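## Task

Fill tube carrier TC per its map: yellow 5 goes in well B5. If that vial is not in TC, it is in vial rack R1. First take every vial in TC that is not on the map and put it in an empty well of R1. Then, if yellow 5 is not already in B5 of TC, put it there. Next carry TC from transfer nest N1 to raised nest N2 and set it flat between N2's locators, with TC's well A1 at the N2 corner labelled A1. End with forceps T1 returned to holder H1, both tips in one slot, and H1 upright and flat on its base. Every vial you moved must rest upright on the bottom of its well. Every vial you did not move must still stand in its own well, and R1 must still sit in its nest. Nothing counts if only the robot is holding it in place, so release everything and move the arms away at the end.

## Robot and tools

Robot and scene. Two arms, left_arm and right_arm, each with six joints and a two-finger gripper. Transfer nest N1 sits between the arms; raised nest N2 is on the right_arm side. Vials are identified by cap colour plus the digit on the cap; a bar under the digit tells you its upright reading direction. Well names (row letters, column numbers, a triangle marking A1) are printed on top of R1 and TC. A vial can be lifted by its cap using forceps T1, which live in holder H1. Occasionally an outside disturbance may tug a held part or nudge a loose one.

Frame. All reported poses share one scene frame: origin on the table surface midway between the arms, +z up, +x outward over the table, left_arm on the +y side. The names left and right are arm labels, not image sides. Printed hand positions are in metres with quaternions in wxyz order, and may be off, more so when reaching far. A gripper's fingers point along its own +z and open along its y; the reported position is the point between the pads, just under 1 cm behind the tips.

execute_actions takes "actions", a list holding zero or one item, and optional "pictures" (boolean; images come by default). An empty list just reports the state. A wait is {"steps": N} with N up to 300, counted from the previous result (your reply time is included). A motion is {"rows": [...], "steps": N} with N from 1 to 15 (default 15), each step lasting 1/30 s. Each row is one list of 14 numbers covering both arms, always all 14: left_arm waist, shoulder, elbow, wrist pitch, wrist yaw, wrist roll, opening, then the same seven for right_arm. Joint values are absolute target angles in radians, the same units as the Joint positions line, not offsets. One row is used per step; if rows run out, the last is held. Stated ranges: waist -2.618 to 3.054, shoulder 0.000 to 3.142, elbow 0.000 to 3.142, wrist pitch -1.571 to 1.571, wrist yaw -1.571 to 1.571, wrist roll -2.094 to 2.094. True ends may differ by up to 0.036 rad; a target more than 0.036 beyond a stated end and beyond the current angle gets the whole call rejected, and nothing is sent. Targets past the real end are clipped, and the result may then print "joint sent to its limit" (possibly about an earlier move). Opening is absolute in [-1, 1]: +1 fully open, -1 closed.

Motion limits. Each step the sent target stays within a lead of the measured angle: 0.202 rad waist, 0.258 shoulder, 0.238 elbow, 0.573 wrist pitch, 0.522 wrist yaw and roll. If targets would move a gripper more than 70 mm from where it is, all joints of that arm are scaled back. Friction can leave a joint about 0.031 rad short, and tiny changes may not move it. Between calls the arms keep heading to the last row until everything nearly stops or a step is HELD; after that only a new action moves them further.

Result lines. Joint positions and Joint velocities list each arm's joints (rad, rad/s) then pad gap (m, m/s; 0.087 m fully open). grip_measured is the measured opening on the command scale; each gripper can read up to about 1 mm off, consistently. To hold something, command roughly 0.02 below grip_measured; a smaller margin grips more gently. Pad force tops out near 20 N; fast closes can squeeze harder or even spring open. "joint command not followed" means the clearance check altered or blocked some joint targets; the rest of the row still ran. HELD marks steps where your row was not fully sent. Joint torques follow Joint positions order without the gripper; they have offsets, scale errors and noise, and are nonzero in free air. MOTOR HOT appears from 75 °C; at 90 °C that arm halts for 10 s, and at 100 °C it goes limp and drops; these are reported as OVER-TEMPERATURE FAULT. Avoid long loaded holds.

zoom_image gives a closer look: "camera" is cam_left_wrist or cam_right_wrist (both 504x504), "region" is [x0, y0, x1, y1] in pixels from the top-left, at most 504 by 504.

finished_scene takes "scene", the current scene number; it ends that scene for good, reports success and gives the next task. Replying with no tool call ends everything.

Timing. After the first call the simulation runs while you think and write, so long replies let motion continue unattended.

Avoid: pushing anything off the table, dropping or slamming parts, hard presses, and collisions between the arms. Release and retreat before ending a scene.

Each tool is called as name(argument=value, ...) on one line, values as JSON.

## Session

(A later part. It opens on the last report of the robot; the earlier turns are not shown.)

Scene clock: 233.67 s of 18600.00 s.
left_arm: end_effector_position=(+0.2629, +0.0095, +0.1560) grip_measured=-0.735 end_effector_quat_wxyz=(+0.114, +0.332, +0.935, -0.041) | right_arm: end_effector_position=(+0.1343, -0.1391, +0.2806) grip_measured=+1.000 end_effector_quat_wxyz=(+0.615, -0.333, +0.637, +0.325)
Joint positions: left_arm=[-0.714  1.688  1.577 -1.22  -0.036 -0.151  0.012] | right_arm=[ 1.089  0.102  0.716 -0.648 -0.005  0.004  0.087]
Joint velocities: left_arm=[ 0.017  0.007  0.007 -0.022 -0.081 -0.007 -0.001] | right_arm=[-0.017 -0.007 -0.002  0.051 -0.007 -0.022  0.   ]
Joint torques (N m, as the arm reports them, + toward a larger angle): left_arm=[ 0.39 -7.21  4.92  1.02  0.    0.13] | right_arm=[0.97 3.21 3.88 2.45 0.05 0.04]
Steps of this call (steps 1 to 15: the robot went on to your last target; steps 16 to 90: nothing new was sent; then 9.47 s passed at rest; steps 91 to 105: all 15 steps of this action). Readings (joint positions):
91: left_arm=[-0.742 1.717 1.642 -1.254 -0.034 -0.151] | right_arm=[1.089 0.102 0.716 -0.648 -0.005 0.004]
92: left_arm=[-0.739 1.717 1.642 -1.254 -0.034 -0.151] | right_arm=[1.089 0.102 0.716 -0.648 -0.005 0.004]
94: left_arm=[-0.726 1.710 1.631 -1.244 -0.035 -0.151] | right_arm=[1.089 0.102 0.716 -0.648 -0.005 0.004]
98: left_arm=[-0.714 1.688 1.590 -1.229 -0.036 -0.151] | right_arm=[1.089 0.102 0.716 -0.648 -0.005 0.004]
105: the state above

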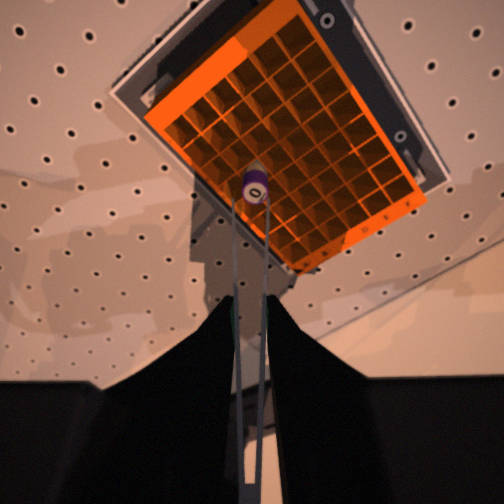

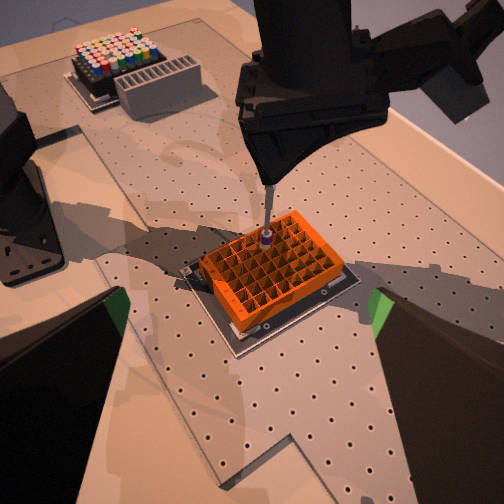

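execute_actions(actions=[{"rows":[[-0.732,1.67,1.555,-1.198,-0.044,-0.156,-0.735,1.1,0.1,0.7,-0.65,0,0,1],[-0.727,1.67,1.555,-1.198,-0.044,-0.156,-0.735,1.1,0.1,0.7,-0.65,0,0,1]],"steps":10}])

zoom_image(camera="cam_left_wrist", region=[210, 150, 294, 234])

Scene clock: 240.80 s of 18600.00 s.
left_arm: end_effector_position=(+0.2628, +0.0078, +0.1561) grip_measured=-0.735 end_effector_quat_wxyz=(+0.116, +0.334, +0.935, -0.042) | right_arm: end_effector_position=(+0.1343, -0.1391, +0.2806) grip_measured=+1.000 end_effector_quat_wxyz=(+0.615, -0.333, +0.637, +0.325)
Joint positions: left_arm=[-0.718  1.688  1.577 -1.216 -0.037 -0.151  0.012] | right_arm=[ 1.089  0.102  0.716 -0.648 -0.005  0.004  0.087]
Joint velocities: left_arm=[ 0.017 -0.027 -0.032  0.081 -0.007  0.051 -0.001] | right_arm=[-0.012  0.002 -0.007 -0.022 -0.007  0.007  0.   ]
Joint torques (N m, as the arm reports them, + toward a larger angle): left_arm=[-0.63 -7.14  4.95  1.03  0.    0.13] | right_arm=[0.97 3.2  3.88 2.45 0.05 0.04]
Steps of this call (steps 1 to 15: the robot went on to your last target; steps 16 to 90: nothing new was sent; then 3.80 s passed at rest; steps 91 to 100: all 10 steps of this action). Readings (joint positions):
91: left_arm=[-0.715 1.688 1.577 -1.216 -0.037 -0.151] | right_arm=[1.089 0.102 0.716 -0.648 -0.005 0.004]
92: left_arm=[-0.716 1.688 1.577 -1.216 -0.037 -0.151] | right_arm=[1.089 0.102 0.716 -0.648 -0.005 0.004]
94: left_arm=[-0.718 1.688 1.577 -1.216 -0.037 -0.151] | right_arm=[1.089 0.102 0.716 -0.648 -0.005 0.004]
98: left_arm=[-0.718 1.688 1.577 -1.216 -0.037 -0.151] | right_arm=[1.089 0.102 0.716 -0.648 -0.005 0.004]
100: the state above

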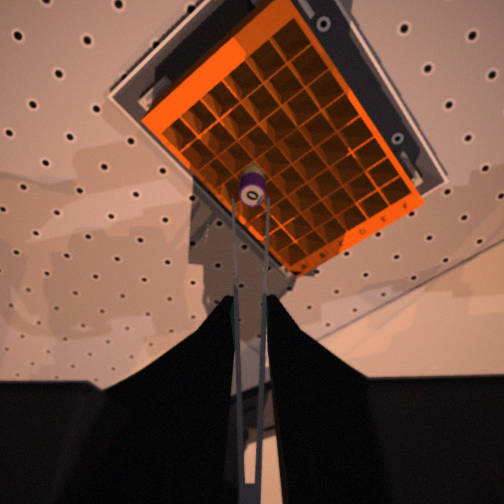

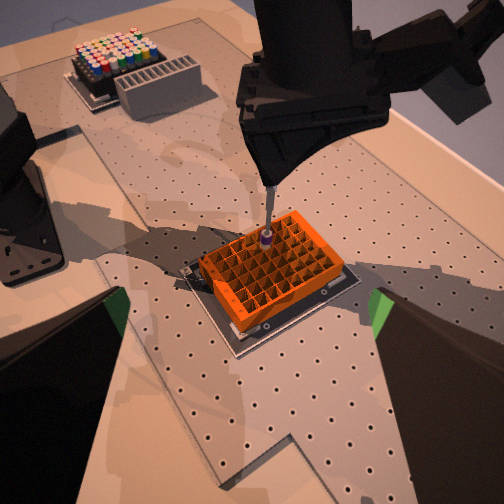

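Region (210, 150, 294, 234) of cam_left_wrist's 504x504 image, scaled by 6.000, with more detail than that image has.

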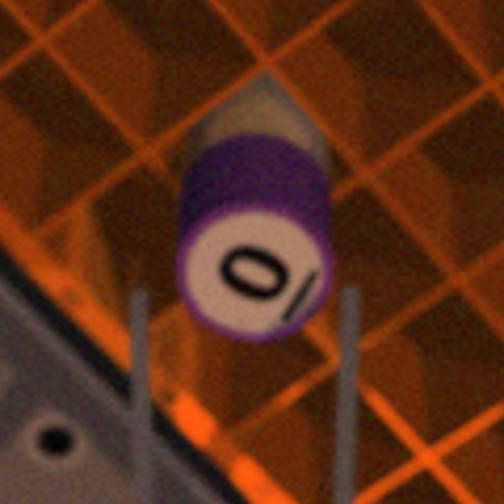

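execute_actions(actions=[{"rows":[[-0.732,1.668,1.548,-1.195,-0.044,-0.156,-0.735,1.1,0.1,0.7,-0.65,0,0,1],[-0.73,1.667,1.541,-1.188,-0.044,-0.156,-0.735,1.1,0.1,0.7,-0.65,0,0,1],[-0.73,1.666,1.534,-1.181,-0.044,-0.156,-0.735,1.1,0.1,0.7,-0.65,0,0,1],[-0.73,1.665,1.527,-1.174,-0.044,-0.156,-0.735,1.1,0.1,0.7,-0.65,0,0,1],[-0.73,1.665,1.52,-1.167,-0.044,-0.156,-0.735,1.1,0.1,0.7,-0.65,0,0,1],[-0.73,1.665,1.513,-1.16,-0.044,-0.156,-0.735,1.1,0.1,0.7,-0.65,0,0,1],[-0.73,1.665,1.506,-1.154,-0.044,-0.156,-0.735,1.1,0.1,0.7,-0.65,0,0,1],[-0.73,1.665,1.5,-1.15,-0.044,-0.156,-0.735,1.1,0.1,0.7,-0.65,0,0,1]],"steps":15}], pictures=false)

execute_actions(actions=[{"steps":8}])

zoom_image(camera="cam_right_wrist", region=[235, 200, 300, 265])

Scene clock: 254.77 s of 18600.00 s.
left_arm: end_effector_position=(+0.2609, +0.0086, +0.1429) grip_measured=-0.735 end_effector_quat_wxyz=(+0.112, +0.335, +0.935, -0.040) | right_arm: end_effector_position=(+0.1343, -0.1391, +0.2806) grip_measured=+1.000 end_effector_quat_wxyz=(+0.615, -0.333, +0.637, +0.325)
Joint positions: left_arm=[-0.721  1.684  1.521 -1.173 -0.037 -0.151  0.012] | right_arm=[ 1.089  0.102  0.716 -0.648 -0.005  0.004  0.087]
Joint velocities: left_arm=[ 0.002  0.017 -0.007  0.066 -0.022 -0.007 -0.001] | right_arm=[ 0.002 -0.007  0.007 -0.007 -0.051 -0.051  0.   ]
Joint torques (N m, as the arm reports them, + toward a larger angle): left_arm=[-0.71 -7.11  5.09  1.    0.    0.13] | right_arm=[0.97 3.21 3.88 2.45 0.05 0.04]
Steps of this call (steps 1 to 15: the robot went on to your last target; steps 16 to 90: nothing new was sent; then 10.47 s passed at rest; steps 91 to 105: all 15 steps of this action). Readings (joint positions):
91: left_arm=[-0.719 1.688 1.577 -1.215 -0.037 -0.151] | right_arm=[1.089 0.102 0.716 -0.648 -0.005 0.004]
92: left_arm=[-0.719 1.688 1.575 -1.213 -0.037 -0.151] | right_arm=[1.089 0.102 0.716 -0.648 -0.005 0.004]
94: left_arm=[-0.721 1.685 1.565 -1.204 -0.037 -0.151] | right_arm=[1.089 0.102 0.716 -0.648 -0.005 0.004]
98: left_arm=[-0.721 1.684 1.534 -1.186 -0.037 -0.151] | right_arm=[1.089 0.102 0.716 -0.648 -0.005 0.004]
105: the state above

Scene clock: 255.03 s of 18600.00 s.
left_arm: end_effector_position=(+0.2617, +0.0078, +0.1430) grip_measured=-0.735 end_effector_quat_wxyz=(+0.114, +0.335, +0.934, -0.041) | right_arm: end_effector_position=(+0.1343, -0.1391, +0.2806) grip_measured=+1.000 end_effector_quat_wxyz=(+0.615, -0.333, +0.637, +0.325)
Joint positions: left_arm=[-0.721  1.684  1.521 -1.168 -0.037 -0.151  0.012] | right_arm=[ 1.089  0.102  0.716 -0.648 -0.005  0.004  0.087]
Joint velocities: left_arm=[-0.022 -0.002 -0.007 -0.022 -0.066 -0.022 -0.001] | right_arm=[-0.022 -0.012 -0.002 -0.051  0.007  0.022  0.   ]
Joint torques (N m, as the arm reports them, + toward a larger angle): left_arm=[-0.7  -7.26  5.04  1.05  0.    0.13] | right_arm=[0.96 3.2  3.87 2.45 0.05 0.05]
Steps of this call (steps 1 to 8: the robot went on to your last target). Readings (joint positions):
1: left_arm=[-0.721 1.684 1.521 -1.172 -0.037 -0.151] | right_arm=[1.089 0.102 0.716 -0.648 -0.005 0.004]
2: left_arm=[-0.721 1.684 1.521 -1.171 -0.037 -0.151] | right_arm=[1.089 0.102 0.716 -0.648 -0.005 0.004]
4: left_arm=[-0.721 1.684 1.521 -1.169 -0.037 -0.151] | right_arm=[1.089 0.102 0.716 -0.648 -0.005 0.004]
8: the state above

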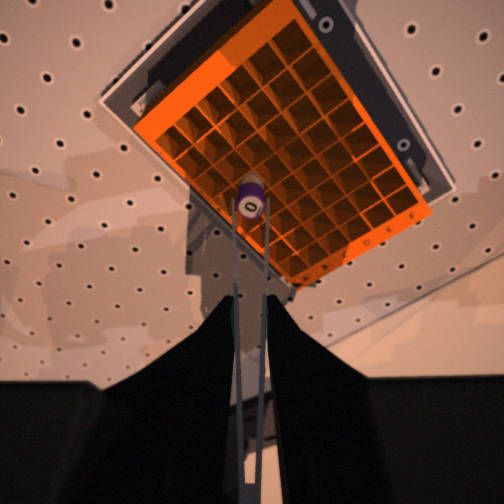

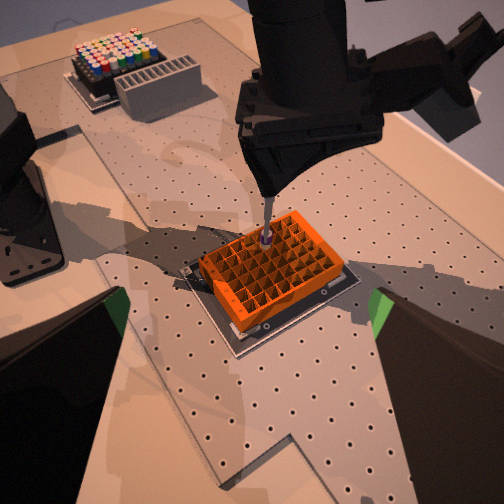

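Region (235, 200, 300, 265) of cam_right_wrist's 504x504 image, scaled by 7.754, with more detail than that image has.

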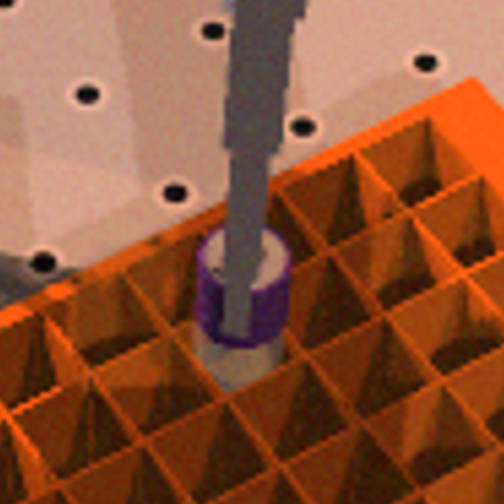

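execute_actions(actions=[{"rows":[[-0.725,1.675,1.51,-1.16,-0.044,-0.156,-0.75,1.1,0.1,0.7,-0.65,0,0,1],[-0.725,1.675,1.51,-1.16,-0.044,-0.156,-0.765,1.1,0.1,0.7,-0.65,0,0,1],[-0.725,1.675,1.51,-1.16,-0.044,-0.156,-0.78,1.1,0.1,0.7,-0.65,0,0,1],[-0.725,1.675,1.51,-1.16,-0.044,-0.156,-0.79,1.1,0.1,0.7,-0.65,0,0,1],[-0.725,1.675,1.51,-1.16,-0.044,-0.156,-0.8,1.1,0.1,0.7,-0.65,0,0,1],[-0.725,1.675,1.51,-1.16,-0.044,-0.156,-0.81,1.1,0.1,0.7,-0.65,0,0,1],[-0.725,1.675,1.51,-1.16,-0.044,-0.156,-0.815,1.1,0.1,0.7,-0.65,0,0,1]],"steps":12}], pictures=false)

execute_actions(actions=[{"rows":[[-0.725,1.69,1.55,-1.187,-0.044,-0.156,-0.815,1.1,0.1,0.7,-0.65,0,0,1],[-0.725,1.694,1.56,-1.2,-0.044,-0.156,-0.815,1.1,0.1,0.7,-0.65,0,0,1],[-0.725,1.696,1.57,-1.212,-0.044,-0.156,-0.815,1.1,0.1,0.7,-0.65,0,0,1],[-0.725,1.697,1.58,-1.223,-0.044,-0.156,-0.815,1.1,0.1,0.7,-0.65,0,0,1],[-0.725,1.698,1.59,-1.233,-0.044,-0.156,-0.815,1.1,0.1,0.7,-0.65,0,0,1],[-0.725,1.7,1.6,-1.243,-0.044,-0.156,-0.815,1.1,0.1,0.7,-0.65,0,0,1],[-0.725,1.701,1.61,-1.252,-0.044,-0.156,-0.815,1.1,0.1,0.7,-0.65,0,0,1],[-0.725,1.703,1.62,-1.261,-0.044,-0.156,-0.815,1.1,0.1,0.7,-0.65,0,0,1],[-0.725,1.704,1.63,-1.27,-0.044,-0.156,-0.815,1.1,0.1,0.7,-0.65,0,0,1],[-0.725,1.706,1.64,-1.279,-0.044,-0.156,-0.815,1.1,0.1,0.7,-0.65,0,0,1],[-0.725,1.707,1.65,-1.288,-0.044,-0.156,-0.815,1.1,0.1,0.7,-0.65,0,0,1],[-0.725,1.709,1.66,-1.297,-0.044,-0.156,-0.815,1.1,0.1,0.7,-0.65,0,0,1],[-0.725,1.71,1.67,-1.306,-0.044,-0.156,-0.815,1.1,0.1,0.7,-0.65,0,0,1],[-0.725,1.712,1.68,-1.315,-0.044,-0.156,-0.815,1.1,0.1,0.7,-0.65,0,0,1],[-0.725,1.714,1.69,-1.324,-0.044,-0.156,-0.815,1.1,0.1,0.7,-0.65,0,0,1]],"steps":15}])

Scene clock: 279.70 s of 18600.00 s.
left_arm: end_effector_position=(+0.2618, +0.0076, +0.1430) grip_measured=-0.803 end_effector_quat_wxyz=(+0.114, +0.335, +0.934, -0.041) | right_arm: end_effector_position=(+0.1343, -0.1391, +0.2806) grip_measured=+1.000 end_effector_quat_wxyz=(+0.615, -0.333, +0.637, +0.325)
Joint positions: left_arm=[-0.721  1.684  1.521 -1.167 -0.037 -0.151  0.009] | right_arm=[ 1.089  0.102  0.716 -0.648 -0.005  0.004  0.087]
Joint velocities: left_arm=[-0.002 -0.022  0.007 -0.037  0.081 -0.007  0.   ] | right_arm=[-0.007 -0.002 -0.002  0.007 -0.051  0.022  0.   ]
Joint torques (N m, as the arm reports them, + toward a larger angle): left_arm=[-0.3  -6.59  5.7   0.93  0.    0.13] | right_arm=[0.96 3.21 3.88 2.45 0.05 0.04]
Steps of this call (steps 1 to 15: the robot went on to your last target; steps 16 to 90: nothing new was sent; then 21.27 s passed at rest; steps 91 to 102: all 12 steps of this action). Readings (joint positions):
91: left_arm=[-0.721 1.684 1.521 -1.167 -0.037 -0.151] | right_arm=[1.089 0.102 0.716 -0.648 -0.005 0.004]
92: left_arm=[-0.721 1.684 1.521 -1.167 -0.037 -0.151] | right_arm=[1.089 0.102 0.716 -0.648 -0.005 0.004]
94: left_arm=[-0.721 1.684 1.521 -1.167 -0.037 -0.151] | right_arm=[1.089 0.102 0.716 -0.648 -0.005 0.004]
98: left_arm=[-0.721 1.684 1.521 -1.167 -0.037 -0.151] | right_arm=[1.089 0.102 0.716 -0.648 -0.005 0.004]
102: the state above

Scene clock: 280.20 s of 18600.00 s.
left_arm: end_effector_position=(+0.2612, +0.0083, +0.1725) grip_measured=-0.803 end_effector_quat_wxyz=(+0.117, +0.335, +0.934, -0.043) | right_arm: end_effector_position=(+0.1343, -0.1391, +0.2805) grip_measured=+1.000 end_effector_quat_wxyz=(+0.614, -0.333, +0.637, +0.325)
Joint positions: left_arm=[-0.721  1.691  1.646 -1.28  -0.037 -0.151  0.009] | right_arm=[ 1.089  0.102  0.716 -0.648 -0.005  0.004  0.087]
Joint velocities: left_arm=[-0.002  0.066  0.31  -0.271 -0.051  0.007  0.001] | right_arm=[-0.007 -0.002  0.012 -0.007 -0.007 -0.022  0.   ]
Joint torques (N m, as the arm reports them, + toward a larger angle): left_arm=[-0.3  -4.64  8.13  0.86 -0.02  0.13] | right_arm=[0.97 3.21 3.87 2.45 0.04 0.04]
Steps of this call (steps 1 to 15: all 15 steps of this action). Readings (joint positions):
1: left_arm=[-0.721 1.684 1.521 -1.169 -0.037 -0.151] | right_arm=[1.089 0.102 0.716 -0.648 -0.005 0.004]
2: left_arm=[-0.721 1.684 1.521 -1.172 -0.037 -0.151] | right_arm=[1.089 0.102 0.716 -0.648 -0.005 0.004]
4: left_arm=[-0.721 1.686 1.532 -1.185 -0.037 -0.151] | right_arm=[1.089 0.102 0.716 -0.648 -0.005 0.004]
8: left_arm=[-0.721 1.688 1.573 -1.217 -0.037 -0.151] | right_arm=[1.089 0.102 0.716 -0.648 -0.005 0.004]
15: the state above

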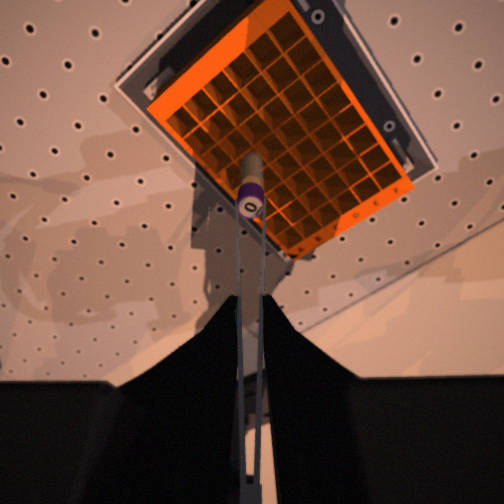

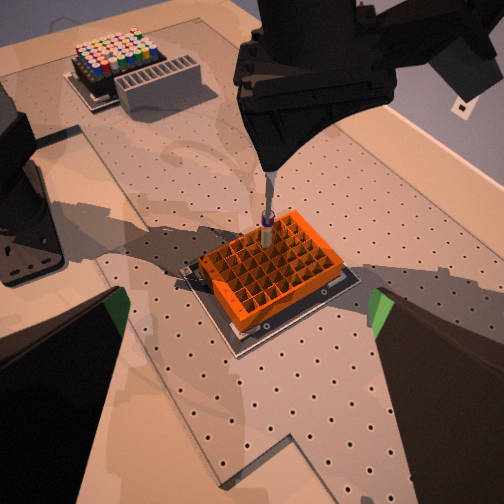

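execute_actions(actions=[{"rows":[[-0.72,1.72,1.71,-1.335,-0.044,-0.156,-0.823,1.1,0.1,0.7,-0.65,0,0,1],[-0.71,1.728,1.73,-1.345,-0.044,-0.156,-0.823,1.1,0.1,0.7,-0.65,0,0,1],[-0.69,1.736,1.75,-1.355,-0.044,-0.156,-0.823,1.1,0.1,0.7,-0.65,0,0,1],[-0.665,1.745,1.77,-1.365,-0.044,-0.156,-0.823,1.1,0.1,0.7,-0.65,0,0,1],[-0.635,1.755,1.79,-1.375,-0.044,-0.156,-0.823,1.1,0.1,0.7,-0.65,0,0,1],[-0.6,1.765,1.81,-1.385,-0.044,-0.156,-0.823,1.1,0.1,0.7,-0.65,0,0,1],[-0.56,1.775,1.83,-1.395,-0.044,-0.156,-0.823,1.1,0.1,0.7,-0.65,0,0,1],[-0.52,1.785,1.85,-1.404,-0.044,-0.156,-0.823,1.1,0.1,0.7,-0.65,0,0,1],[-0.48,1.795,1.87,-1.413,-0.044,-0.156,-0.823,1.1,0.1,0.7,-0.65,0,0,1],[-0.44,1.805,1.89,-1.421,-0.044,-0.156,-0.823,1.1,0.1,0.7,-0.65,0,0,1],[-0.4,1.815,1.91,-1.429,-0.044,-0.156,-0.823,1.1,0.1,0.7,-0.65,0,0,1],[-0.36,1.825,1.93,-1.437,-0.044,-0.156,-0.823,1.1,0.1,0.7,-0.65,0,0,1],[-0.32,1.835,1.95,-1.445,-0.044,-0.156,-0.823,1.1,0.1,0.7,-0.65,0,0,1],[-0.28,1.845,1.97,-1.452,-0.044,-0.156,-0.823,1.1,0.1,0.7,-0.65,0,0,1],[-0.24,1.855,1.99,-1.459,-0.044,-0.156,-0.823,1.1,0.1,0.7,-0.65,0,0,1]],"steps":15}], pictures=false)

execute_actions(actions=[{"rows":[[-0.2,1.865,2.01,-1.465,-0.044,-0.156,-0.823,1.1,0.1,0.7,-0.65,0,0,1],[-0.16,1.875,2.03,-1.47,-0.044,-0.156,-0.823,1.1,0.1,0.7,-0.65,0,0,1],[-0.12,1.885,2.045,-1.473,-0.044,-0.156,-0.823,1.1,0.1,0.7,-0.65,0,0,1],[-0.08,1.893,2.045,-1.473,-0.044,-0.156,-0.823,1.1,0.1,0.7,-0.65,0,0,1],[-0.04,1.893,2.045,-1.473,-0.044,-0.156,-0.823,1.1,0.1,0.7,-0.65,0,0,1],[0.0,1.893,2.045,-1.473,-0.044,-0.156,-0.823,1.1,0.1,0.7,-0.65,0,0,1],[0.04,1.893,2.045,-1.473,-0.044,-0.156,-0.823,1.1,0.1,0.7,-0.65,0,0,1],[0.08,1.893,2.045,-1.473,-0.044,-0.156,-0.823,1.1,0.1,0.7,-0.65,0,0,1],[0.12,1.893,2.045,-1.473,-0.044,-0.156,-0.823,1.1,0.1,0.7,-0.65,0,0,1],[0.16,1.893,2.045,-1.473,-0.044,-0.156,-0.823,1.1,0.1,0.7,-0.65,0,0,1],[0.2,1.893,2.045,-1.473,-0.044,-0.156,-0.823,1.1,0.1,0.7,-0.65,0,0,1],[0.24,1.893,2.045,-1.473,-0.044,-0.156,-0.823,1.1,0.1,0.7,-0.65,0,0,1],[0.28,1.893,2.045,-1.473,-0.044,-0.156,-0.823,1.1,0.1,0.7,-0.65,0,0,1],[0.32,1.893,2.045,-1.473,-0.044,-0.156,-0.823,1.1,0.1,0.7,-0.65,0,0,1],[0.36,1.893,2.045,-1.473,-0.044,-0.156,-0.823,1.1,0.1,0.7,-0.65,0,0,1]],"steps":15}], pictures=false)

execute_actions(actions=[{"rows":[[0.4,1.893,2.045,-1.473,-0.044,-0.156,-0.823,1.105,0.14,0.7,-0.6,0,0,1],[0.44,1.893,2.045,-1.473,-0.044,-0.156,-0.823,1.11,0.19,0.7,-0.54,0,0,1],[0.48,1.893,2.045,-1.473,-0.044,-0.156,-0.823,1.12,0.25,0.7,-0.47,0,0,1],[0.52,1.893,2.045,-1.473,-0.044,-0.156,-0.823,1.13,0.31,0.7,-0.4,0,0,1],[0.56,1.893,2.045,-1.473,-0.044,-0.156,-0.823,1.14,0.37,0.7,-0.33,0,0,1],[0.595,1.893,2.045,-1.473,-0.044,-0.156,-0.823,1.15,0.43,0.7,-0.26,0,0,1],[0.63,1.893,2.045,-1.473,-0.044,-0.156,-0.823,1.16,0.49,0.71,-0.19,0,0,1],[0.66,1.893,2.045,-1.473,-0.044,-0.156,-0.823,1.17,0.55,0.71,-0.12,0,0,1],[0.685,1.893,2.045,-1.473,-0.044,-0.156,-0.823,1.18,0.61,0.72,-0.05,0,0,1],[0.705,1.893,2.045,-1.473,-0.044,-0.156,-0.823,1.19,0.67,0.72,0.02,0,0,1],[0.722,1.893,2.045,-1.473,-0.044,-0.156,-0.823,1.2,0.73,0.73,0.09,0,0,1],[0.735,1.893,2.045,-1.473,-0.044,-0.156,-0.823,1.21,0.79,0.73,0.16,0,0,1],[0.745,1.893,2.045,-1.473,-0.044,-0.156,-0.823,1.22,0.85,0.73,0.23,0,0,1],[0.752,1.893,2.045,-1.473,-0.044,-0.156,-0.823,1.23,0.91,0.74,0.3,0,0,1],[0.757,1.893,2.045,-1.473,-0.044,-0.156,-0.823,1.24,0.97,0.74,0.38,0,0,1]],"steps":15}], pictures=false)

execute_actions(actions=[{"rows":[[0.757,1.893,2.045,-1.473,-0.044,-0.156,-0.823,1.25,1.03,0.75,0.46,0,0,1],[0.757,1.893,2.045,-1.473,-0.044,-0.156,-0.823,1.26,1.09,0.75,0.54,0,0,1],[0.757,1.893,2.045,-1.473,-0.044,-0.156,-0.823,1.27,1.15,0.75,0.62,0,0,1],[0.757,1.893,2.045,-1.473,-0.044,-0.156,-0.823,1.28,1.21,0.75,0.7,0,0,1],[0.757,1.893,2.045,-1.473,-0.044,-0.156,-0.823,1.29,1.27,0.75,0.78,0,0,1],[0.757,1.893,2.045,-1.473,-0.044,-0.156,-0.823,1.3,1.33,0.75,0.86,0,0,1],[0.757,1.893,2.045,-1.473,-0.044,-0.156,-0.823,1.3,1.39,0.75,0.94,0,0,1],[0.757,1.893,2.045,-1.473,-0.044,-0.156,-0.823,1.3,1.45,0.75,1.02,0,0,1],[0.757,1.893,2.045,-1.473,-0.044,-0.156,-0.823,1.3,1.51,0.75,1.1,0,0,1],[0.757,1.893,2.045,-1.473,-0.044,-0.156,-0.823,1.3,1.57,0.75,1.18,0,0,1],[0.757,1.893,2.045,-1.473,-0.044,-0.156,-0.823,1.3,1.63,0.75,1.25,0,0,1],[0.757,1.893,2.045,-1.473,-0.044,-0.156,-0.823,1.3,1.68,0.75,1.31,0,0,1],[0.757,1.893,2.045,-1.473,-0.044,-0.156,-0.823,1.3,1.72,0.75,1.35,0,0,1],[0.757,1.893,2.045,-1.473,-0.044,-0.156,-0.823,1.3,1.75,0.75,1.38,0,0,1],[0.757,1.893,2.045,-1.473,-0.044,-0.156,-0.823,1.3,1.77,0.75,1.38,0,0,1]],"steps":15}], pictures=false)

execute_actions(actions=[{"steps":20}])

Scene clock: 344.63 s of 18600.00 s.
left_arm: end_effector_position=(+0.3665, +0.1006, +0.2008) grip_measured=-0.803 end_effector_quat_wxyz=(+0.129, +0.137, +0.982, -0.020) | right_arm: end_effector_position=(+0.1343, -0.1391, +0.2805) grip_measured=+1.000 end_effector_quat_wxyz=(+0.614, -0.333, +0.637, +0.325)
Joint positions: left_arm=[-0.31   1.831  1.93  -1.41  -0.038 -0.152  0.009] | right_arm=[ 1.089  0.102  0.716 -0.648 -0.005  0.004  0.087]
Joint velocities: left_arm=[ 1.14   0.286  0.554 -0.256 -0.051 -0.066 -0.   ] | right_arm=[ 0.002 -0.002  0.012  0.022  0.007 -0.051  0.   ]
Joint torques (N m, as the arm reports them, + toward a larger angle): left_arm=[ 0.11 -6.54  7.86  0.75  0.04  0.13] | right_arm=[0.96 3.2  3.88 2.45 0.05 0.05]
Steps of this call (steps 1 to 30: the robot went on to your last target; steps 31 to 90: nothing new was sent; then 60.93 s passed at rest; steps 91 to 105: all 15 steps of this action). Readings (joint positions):
91: left_arm=[-0.721 1.702 1.666 -1.319 -0.037 -0.151] | right_arm=[1.089 0.102 0.716 -0.648 -0.005 0.004]
92: left_arm=[-0.721 1.706 1.675 -1.326 -0.037 -0.151] | right_arm=[1.089 0.102 0.716 -0.648 -0.005 0.004]
94: left_arm=[-0.711 1.720 1.708 -1.339 -0.036 -0.151] | right_arm=[1.089 0.102 0.716 -0.648 -0.005 0.004]
98: left_arm=[-0.608 1.756 1.790 -1.362 -0.034 -0.151] | right_arm=[1.089 0.102 0.716 -0.648 -0.005 0.004]
105: the state above

Scene clock: 345.13 s of 18600.00 s.
left_arm: end_effector_position=(+0.4018, +0.3074, +0.2034) grip_measured=-0.803 end_effector_quat_wxyz=(+0.123, -0.160, +0.979, +0.021) | right_arm: end_effector_position=(+0.1343, -0.1391, +0.2805) grip_measured=+1.000 end_effector_quat_wxyz=(+0.614, -0.333, +0.637, +0.325)
Joint positions: left_arm=[ 0.29   1.886  2.015 -1.453 -0.041 -0.152  0.009] | right_arm=[ 1.089  0.102  0.716 -0.648 -0.005  0.004  0.087]
Joint velocities: left_arm=[ 1.087  0.002  0.002 -0.007  0.007  0.022  0.   ] | right_arm=[-0.012  0.002  0.002 -0.139  0.007  0.007  0.   ]
Joint torques (N m, as the arm reports them, + toward a larger angle): left_arm=[ 0.26 -6.76  8.1   0.72  0.07  0.14] | right_arm=[0.96 3.19 3.87 2.45 0.04 0.04]
Steps of this call (steps 1 to 15: all 15 steps of this action). Readings (joint positions):
1: left_arm=[-0.270 1.841 1.949 -1.418 -0.038 -0.152] | right_arm=[1.089 0.102 0.716 -0.648 -0.005 0.004]
2: left_arm=[-0.230 1.851 1.969 -1.425 -0.038 -0.152] | right_arm=[1.089 0.102 0.716 -0.648 -0.005 0.004]
4: left_arm=[-0.152 1.869 2.002 -1.434 -0.039 -0.152] | right_arm=[1.089 0.102 0.716 -0.648 -0.005 0.004]
8: left_arm=[0.008 1.882 2.015 -1.442 -0.040 -0.152] | right_arm=[1.089 0.102 0.716 -0.648 -0.005 0.004]
15: the state above

Scene clock: 345.63 s of 18600.00 s.
left_arm: end_effector_position=(+0.3362, +0.4575, +0.2033) grip_measured=-0.803 end_effector_quat_wxyz=(+0.110, -0.380, +0.917, +0.049) | right_arm: end_effector_position=(+0.1977, +0.0260, +0.2757) grip_measured=+1.000 end_effector_quat_wxyz=(+0.579, -0.380, +0.630, +0.353)
Joint positions: left_arm=[ 0.751  1.886  2.015 -1.462 -0.044 -0.153  0.009] | right_arm=[ 1.212  0.865  0.716  0.068 -0.004  0.004  0.087]
Joint velocities: left_arm=[ 0.188  0.002 -0.007 -0.081  0.037 -0.007 -0.001] | right_arm=[ 0.271  1.712  0.017  1.985 -0.022 -0.051  0.   ]
Joint torques (N m, as the arm reports them, + toward a larger angle): left_arm=[-0.36 -6.8   8.1   0.78  0.08  0.14] | right_arm=[ 0.89 -1.25  9.11  2.67  0.03  0.03]
Steps of this call (steps 1 to 15: all 15 steps of this action). Readings (joint positions):
1: left_arm=[0.329 1.886 2.015 -1.454 -0.041 -0.152] | right_arm=[1.089 0.105 0.716 -0.646 -0.005 0.004]
2: left_arm=[0.369 1.886 2.015 -1.455 -0.041 -0.152] | right_arm=[1.090 0.117 0.716 -0.636 -0.005 0.004]
4: left_arm=[0.449 1.886 2.015 -1.455 -0.042 -0.152] | right_arm=[1.103 0.189 0.716 -0.576 -0.005 0.004]
8: left_arm=[0.604 1.886 2.015 -1.456 -0.043 -0.152] | right_arm=[1.142 0.438 0.716 -0.377 -0.005 0.004]
15: the state above

Scene clock: 346.13 s of 18600.00 s.
left_arm: end_effector_position=(+0.3344, +0.4587, +0.2032) grip_measured=-0.803 end_effector_quat_wxyz=(+0.109, -0.382, +0.916, +0.049) | right_arm: end_effector_position=(+0.2333, +0.1770, +0.1932) grip_measured=+1.000 end_effector_quat_wxyz=(+0.629, -0.361, +0.548, +0.418)
Joint positions: left_arm=[ 0.756  1.886  2.015 -1.465 -0.044 -0.153  0.009] | right_arm=[ 1.29   1.731  0.727  1.144 -0.004  0.004  0.087]
Joint velocities: left_arm=[-0.007 -0.002  0.002 -0.007 -0.007  0.022  0.002] | right_arm=[ 0.012  1.028  0.002  1.136 -0.051 -0.037  0.   ]
Joint torques (N m, as the arm reports them, + toward a larger angle): left_arm=[ 0.02 -6.81  8.1   0.79  0.06  0.14] | right_arm=[ 0.83 -8.52  7.57  3.15  0.03  0.04]
Steps of this call (steps 1 to 15: all 15 steps of this action). Readings (joint positions):
1: left_arm=[0.755 1.886 2.015 -1.462 -0.044 -0.153] | right_arm=[1.221 0.926 0.717 0.138 -0.004 0.004]
2: left_arm=[0.756 1.886 2.015 -1.463 -0.044 -0.153] | right_arm=[1.231 0.987 0.720 0.210 -0.004 0.004]
4: left_arm=[0.756 1.886 2.015 -1.464 -0.044 -0.153] | right_arm=[1.251 1.108 0.725 0.360 -0.004 0.004]
8: left_arm=[0.756 1.886 2.015 -1.464 -0.044 -0.153] | right_arm=[1.285 1.347 0.727 0.672 -0.004 0.004]
15: the state above

Scene clock: 346.80 s of 18600.00 s.
left_arm: end_effector_position=(+0.3344, +0.4587, +0.2032) grip_measured=-0.803 end_effector_quat_wxyz=(+0.109, -0.382, +0.916, +0.049) | right_arm: end_effector_position=(+0.2342, +0.1792, +0.2189) grip_measured=+1.000 end_effector_quat_wxyz=(+0.668, -0.329, +0.499, +0.443)
Joint positions: left_arm=[ 0.756  1.886  2.015 -1.465 -0.044 -0.153  0.009] | right_arm=[ 1.29   1.785  0.727  1.348 -0.004  0.004  0.087]
Joint velocities: left_arm=[ 0.012 -0.017 -0.002  0.007  0.007 -0.066 -0.   ] | right_arm=[-0.002  0.012  0.002 -0.081 -0.022  0.022  0.   ]
Joint torques (N m, as the arm reports them, + toward a larger angle): left_arm=[ 0.07 -6.8   8.09  0.78  0.07  0.14] | right_arm=[ 0.85 -7.94  7.27  2.63  0.03  0.05]
Steps of this call (steps 1 to 20: the robot went on to your last target). Readings (joint positions):
1: left_arm=[0.756 1.886 2.015 -1.465 -0.044 -0.153] | right_arm=[1.290 1.760 0.727 1.176 -0.004 0.004]
2: left_arm=[0.756 1.886 2.015 -1.465 -0.044 -0.153] | right_arm=[1.290 1.777 0.727 1.200 -0.004 0.004]
4: left_arm=[0.756 1.886 2.015 -1.465 -0.044 -0.153] | right_arm=[1.290 1.785 0.727 1.240 -0.004 0.004]
8: left_arm=[0.756 1.886 2.015 -1.465 -0.044 -0.153] | right_arm=[1.290 1.785 0.727 1.310 -0.004 0.004]
20: the state above

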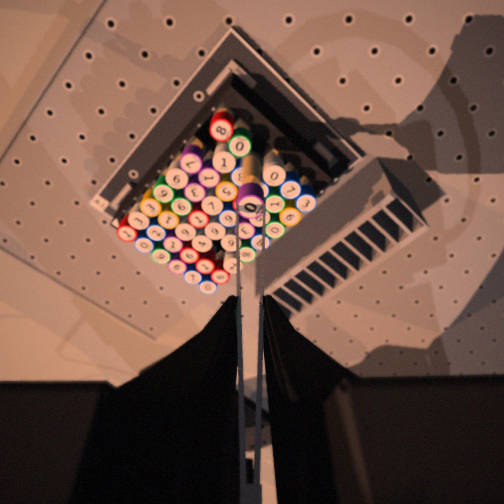

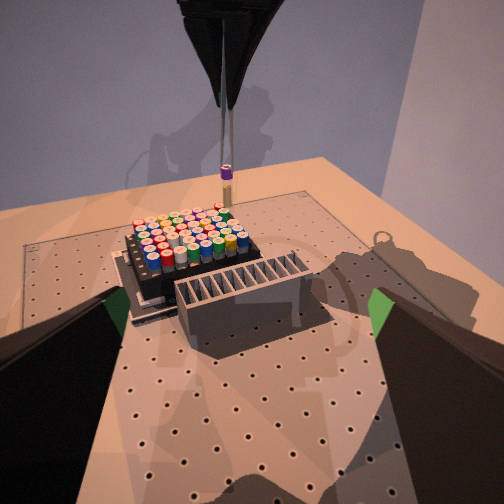

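execute_actions(actions=[])

Scene clock: 378.47 s of 18600.00 s.
left_arm: end_effector_position=(+0.3343, +0.4587, +0.2032) grip_measured=-0.803 end_effector_quat_wxyz=(+0.109, -0.382, +0.916, +0.049) | right_arm: end_effector_position=(+0.2342, +0.1792, +0.2194) grip_measured=+1.000 end_effector_quat_wxyz=(+0.669, -0.328, +0.498, +0.444)
Joint positions: left_arm=[ 0.756  1.886  2.015 -1.465 -0.044 -0.153  0.009] | right_arm=[ 1.29   1.785  0.727  1.35  -0.004  0.004  0.087]
Joint velocities: left_arm=[ 0.007 -0.037 -0.007 -0.037 -0.022  0.051  0.001] | right_arm=[ 0.012 -0.012  0.002 -0.007  0.007 -0.007  0.   ]
Joint torques (N m, as the arm reports them, + toward a larger angle): left_arm=[ 0.06 -6.81  8.1   0.78  0.07  0.14] | right_arm=[ 0.85 -7.94  7.29  2.62  0.02  0.04]
Steps of this call (steps 1 to 15: the robot went on to your last target; steps 16 to 90: nothing new was sent; then 28.67 s passed at rest). Readings (joint positions):
1: left_arm=[0.756 1.886 2.015 -1.465 -0.044 -0.153] | right_arm=[1.290 1.785 0.727 1.348 -0.004 0.004]
2: left_arm=[0.756 1.886 2.015 -1.465 -0.044 -0.153] | right_arm=[1.290 1.785 0.727 1.349 -0.004 0.004]
4: left_arm=[0.756 1.886 2.015 -1.465 -0.044 -0.153] | right_arm=[1.290 1.785 0.727 1.349 -0.004 0.004]
8: left_arm=[0.756 1.886 2.015 -1.465 -0.044 -0.153] | right_arm=[1.290 1.785 0.727 1.349 -0.004 0.004]
90: the state above
All arms were judged still, so your last target was given up. Only a new action makes them travel on or press farther. Fingers that are still opening or closing keep moving.

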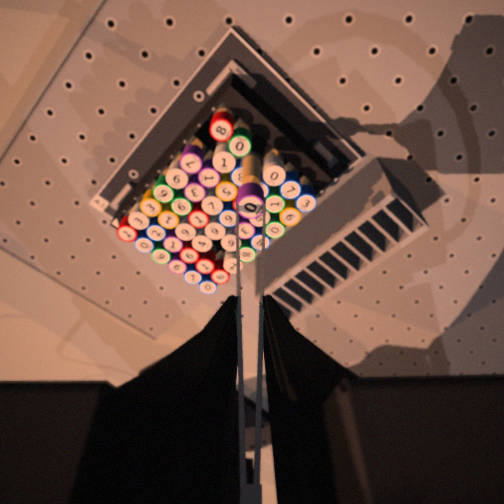

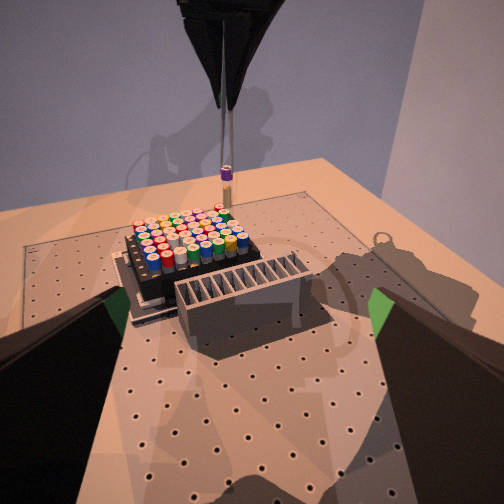

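zoom_image(camera="cam_left_wrist", region=[190, 100, 330, 240])

zoom_image(camera="cam_right_wrist", region=[180, 150, 290, 260])

Region (190, 100, 330, 240) of cam_left_wrist's 504x504 image, scaled by 3.600, with more detail than that image has.

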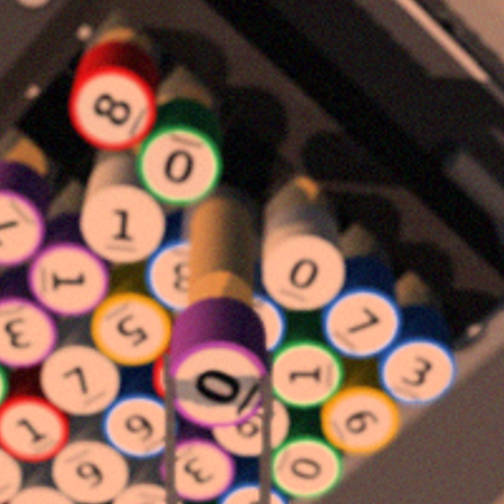

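Region (180, 150, 290, 260) of cam_right_wrist's 504x504 image, scaled by 4.582, with more detail than that image has.

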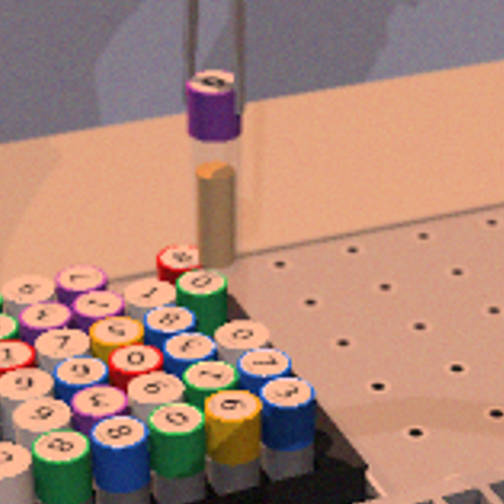

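execute_actions(actions=[{"rows":[[0.75,1.87,1.99,-1.44,-0.044,-0.156,-0.823,1.3,1.77,0.75,1.38,0,0,1],[0.745,1.86,1.97,-1.43,-0.044,-0.156,-0.823,1.3,1.77,0.75,1.38,0,0,1],[0.74,1.85,1.945,-1.416,-0.044,-0.156,-0.823,1.3,1.77,0.75,1.38,0,0,1]],"steps":15}])

zoom_image(camera="cam_left_wrist", region=[190, 100, 330, 240])

Scene clock: 401.97 s of 18600.00 s.
left_arm: end_effector_position=(+0.3347, +0.4553, +0.1963) grip_measured=-0.803 end_effector_quat_wxyz=(+0.107, -0.379, +0.918, +0.048) | right_arm: end_effector_position=(+0.2342, +0.1792, +0.2194) grip_measured=+1.000 end_effector_quat_wxyz=(+0.669, -0.328, +0.498, +0.444)
Joint positions: left_arm=[ 0.748  1.872  1.967 -1.435 -0.044 -0.153  0.009] | right_arm=[ 1.29   1.785  0.727  1.35  -0.004  0.004  0.087]
Joint velocities: left_arm=[-0.002 -0.002 -0.002  0.037 -0.007  0.007 -0.   ] | right_arm=[-0.022 -0.012 -0.007  0.051  0.007  0.007  0.   ]
Joint torques (N m, as the arm reports them, + toward a larger angle): left_arm=[-0.62 -8.63  4.54  1.01  0.06  0.14] | right_arm=[ 0.86 -7.93  7.28  2.62  0.03  0.05]
Steps of this call (steps 1 to 90: nothing new was sent; then 20.00 s passed at rest; steps 91 to 105: all 15 steps of this action). Readings (joint positions):
91: left_arm=[0.756 1.886 2.015 -1.464 -0.044 -0.153] | right_arm=[1.290 1.785 0.727 1.350 -0.004 0.004]
92: left_arm=[0.756 1.884 2.011 -1.460 -0.044 -0.153] | right_arm=[1.290 1.785 0.727 1.350 -0.004 0.004]
94: left_arm=[0.755 1.875 1.986 -1.447 -0.044 -0.153] | right_arm=[1.290 1.785 0.727 1.350 -0.004 0.004]
98: left_arm=[0.749 1.872 1.968 -1.442 -0.044 -0.153] | right_arm=[1.290 1.785 0.727 1.350 -0.004 0.004]
105: the state above

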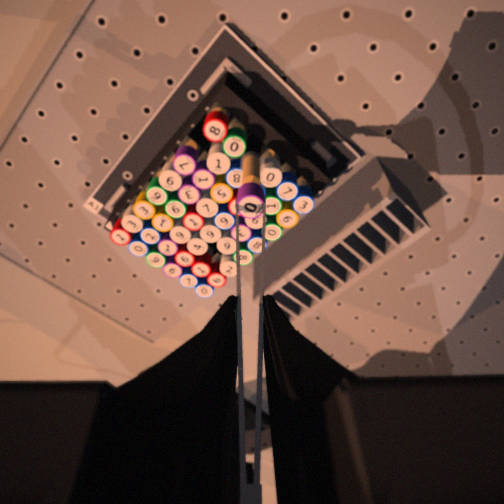

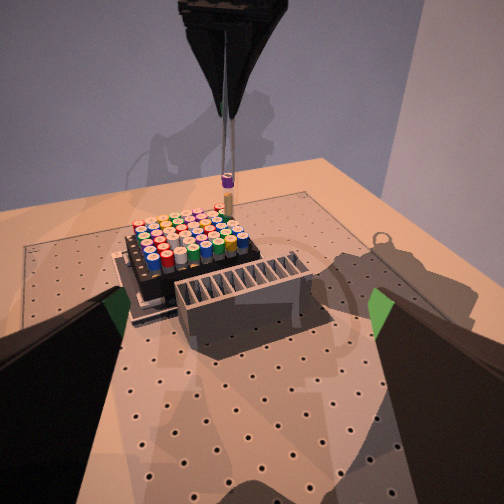

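Region (190, 100, 330, 240) of cam_left_wrist's 504x504 image, scaled by 3.600, with more detail than that image has.

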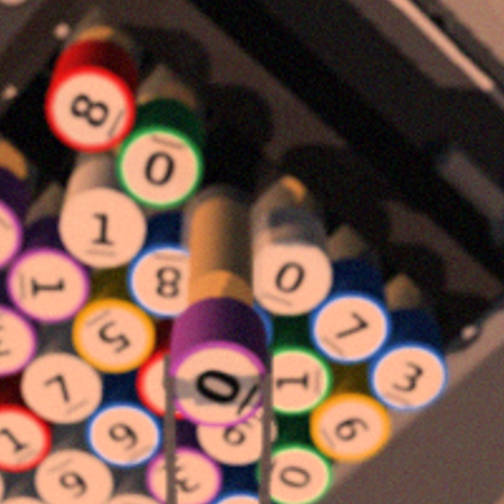

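execute_actions(actions=[{"rows":[[0.74,1.846,1.93,-1.40,-0.044,-0.156,-0.823,1.3,1.77,0.75,1.38,0,0,1],[0.74,1.843,1.92,-1.39,-0.044,-0.156,-0.823,1.3,1.77,0.75,1.38,0,0,1],[0.74,1.84,1.91,-1.38,-0.044,-0.156,-0.823,1.3,1.77,0.75,1.38,0,0,1],[0.74,1.837,1.90,-1.37,-0.044,-0.156,-0.823,1.3,1.77,0.75,1.38,0,0,1],[0.74,1.834,1.89,-1.36,-0.044,-0.156,-0.823,1.3,1.77,0.75,1.38,0,0,1],[0.74,1.831,1.88,-1.35,-0.044,-0.156,-0.823,1.3,1.77,0.75,1.38,0,0,1],[0.74,1.829,1.87,-1.35,-0.044,-0.156,-0.823,1.3,1.77,0.75,1.38,0,0,1],[0.74,1.828,1.862,-1.35,-0.044,-0.156,-0.823,1.3,1.77,0.75,1.38,0,0,1]],"steps":15}])

zoom_image(camera="cam_left_wrist", region=[190, 100, 330, 240])

zoom_image(camera="cam_right_wrist", region=[180, 150, 290, 260])

Scene clock: 410.80 s of 18600.00 s.
left_arm: end_effector_position=(+0.3337, +0.4546, +0.1838) grip_measured=-0.803 end_effector_quat_wxyz=(+0.108, -0.379, +0.918, +0.049) | right_arm: end_effector_position=(+0.2342, +0.1792, +0.2194) grip_measured=+1.000 end_effector_quat_wxyz=(+0.669, -0.328, +0.498, +0.444)
Joint positions: left_arm=[ 0.748  1.847  1.883 -1.373 -0.044 -0.153  0.009] | right_arm=[ 1.29   1.785  0.727  1.35  -0.004  0.004  0.087]
Joint velocities: left_arm=[ 0.007 -0.032  0.007  0.037  0.022 -0.037 -0.   ] | right_arm=[-0.012 -0.002  0.007  0.095 -0.066 -0.037  0.   ]
Joint torques (N m, as the arm reports them, + toward a larger angle): left_arm=[-0.64 -8.22  4.83  1.03  0.07  0.14] | right_arm=[ 0.86 -7.93  7.29  2.63  0.03  0.04]
Steps of this call (steps 1 to 15: the robot went on to your last target; steps 16 to 90: nothing new was sent; then 5.33 s passed at rest; steps 91 to 105: all 15 steps of this action). Readings (joint positions):
91: left_arm=[0.748 1.871 1.965 -1.431 -0.044 -0.153] | right_arm=[1.290 1.785 0.727 1.350 -0.004 0.004]
92: left_arm=[0.748 1.868 1.958 -1.424 -0.044 -0.153] | right_arm=[1.290 1.785 0.727 1.350 -0.004 0.004]
94: left_arm=[0.748 1.862 1.940 -1.413 -0.044 -0.153] | right_arm=[1.290 1.785 0.727 1.350 -0.004 0.004]
98: left_arm=[0.748 1.848 1.902 -1.387 -0.044 -0.153] | right_arm=[1.290 1.785 0.727 1.350 -0.004 0.004]
105: the state above

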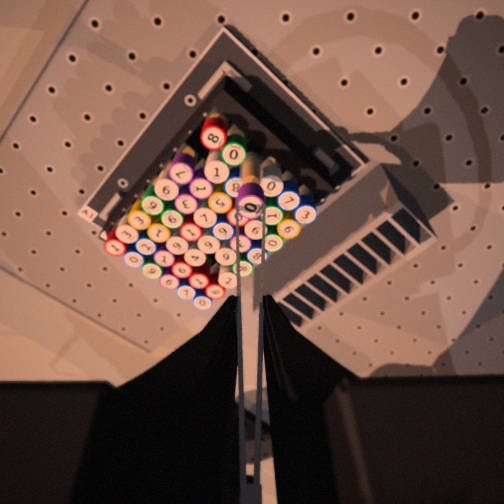

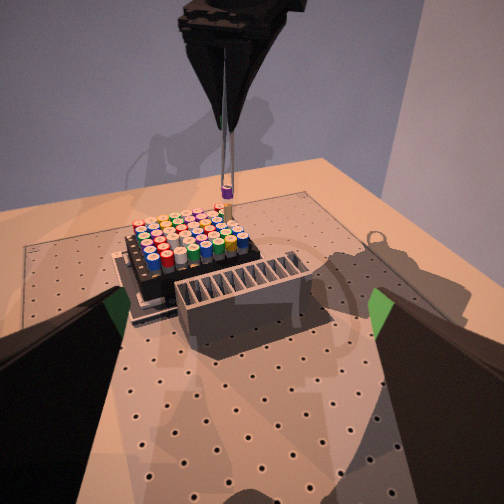

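Region (190, 100, 330, 240) of cam_left_wrist's 504x504 image, scaled by 3.600, with more detail than that image has.

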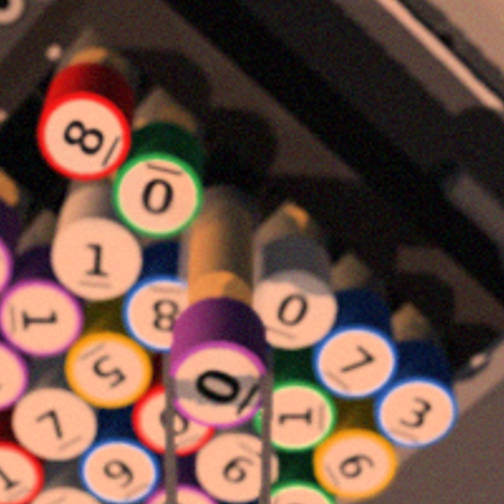

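Region (180, 150, 290, 260) of cam_right_wrist's 504x504 image, scaled by 4.582, with more detail than that image has.

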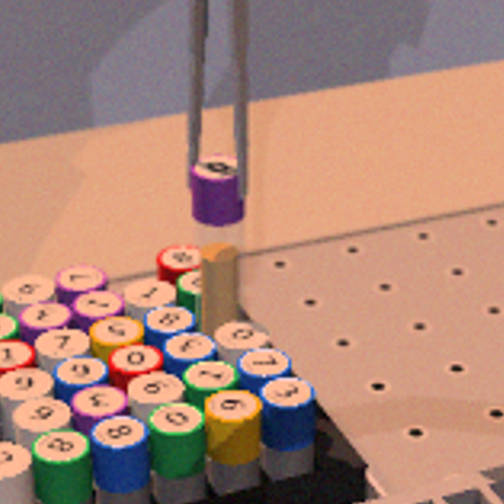

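execute_actions(actions=[{"rows":[[0.737,1.826,1.852,-1.34,-0.044,-0.156,-0.823,1.3,1.77,0.75,1.38,0,0,1],[0.737,1.824,1.842,-1.33,-0.044,-0.156,-0.823,1.3,1.77,0.75,1.38,0,0,1],[0.737,1.823,1.832,-1.32,-0.044,-0.156,-0.823,1.3,1.77,0.75,1.38,0,0,1],[0.737,1.821,1.822,-1.31,-0.044,-0.156,-0.823,1.3,1.77,0.75,1.38,0,0,1],[0.737,1.82,1.812,-1.30,-0.044,-0.156,-0.823,1.3,1.77,0.75,1.38,0,0,1],[0.737,1.819,1.802,-1.293,-0.044,-0.156,-0.823,1.3,1.77,0.75,1.38,0,0,1],[0.737,1.818,1.792,-1.293,-0.044,-0.156,-0.823,1.3,1.77,0.75,1.38,0,0,1]],"steps":15}])

zoom_image(camera="cam_left_wrist", region=[190, 100, 330, 240])

zoom_image(camera="cam_right_wrist", region=[180, 150, 290, 260])

Scene clock: 425.03 s of 18600.00 s.
left_arm: end_effector_position=(+0.3346, +0.4552, +0.1696) grip_measured=-0.803 end_effector_quat_wxyz=(+0.107, -0.379, +0.918, +0.048) | right_arm: end_effector_position=(+0.2342, +0.1792, +0.2194) grip_measured=+1.000 end_effector_quat_wxyz=(+0.669, -0.328, +0.498, +0.444)
Joint positions: left_arm=[ 0.748  1.838  1.813 -1.314 -0.044 -0.153  0.009] | right_arm=[ 1.29   1.785  0.727  1.35  -0.004  0.004  0.087]
Joint velocities: left_arm=[-0.002  0.017 -0.002  0.022 -0.022 -0.066  0.   ] | right_arm=[-0.007 -0.027 -0.002  0.007  0.007 -0.037  0.   ]
Joint torques (N m, as the arm reports them, + toward a larger angle): left_arm=[-0.86 -8.39  4.87  1.02  0.06  0.14] | right_arm=[ 0.86 -7.94  7.28  2.62  0.03  0.04]
Steps of this call (steps 1 to 15: the robot went on to your last target; steps 16 to 90: nothing new was sent; then 10.73 s passed at rest; steps 91 to 105: all 15 steps of this action). Readings (joint positions):
91: left_arm=[0.748 1.847 1.883 -1.367 -0.044 -0.153] | right_arm=[1.290 1.785 0.727 1.350 -0.004 0.004]
92: left_arm=[0.748 1.846 1.880 -1.362 -0.044 -0.153] | right_arm=[1.290 1.785 0.727 1.350 -0.004 0.004]
94: left_arm=[0.748 1.842 1.864 -1.350 -0.044 -0.153] | right_arm=[1.290 1.785 0.727 1.350 -0.004 0.004]
98: left_arm=[0.748 1.838 1.825 -1.328 -0.044 -0.153] | right_arm=[1.290 1.785 0.727 1.350 -0.004 0.004]
105: the state above

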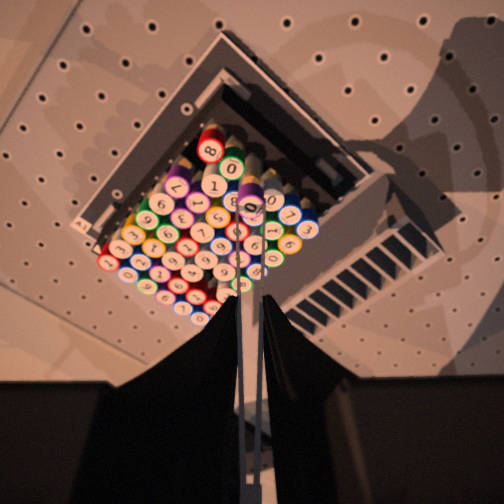

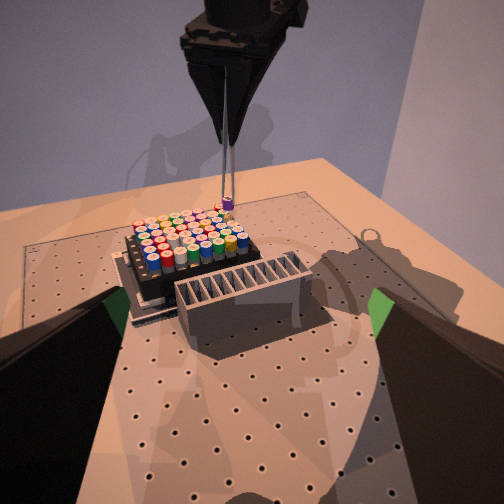

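Region (190, 100, 330, 240) of cam_left_wrist's 504x504 image, scaled by 3.600, with more detail than that image has.

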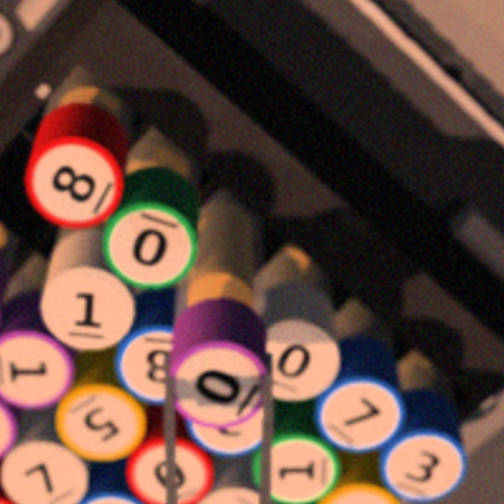

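Region (180, 150, 290, 260) of cam_right_wrist's 504x504 image, scaled by 4.582, with more detail than that image has.

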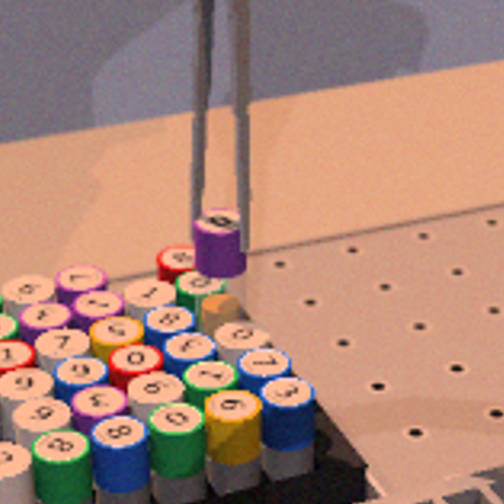

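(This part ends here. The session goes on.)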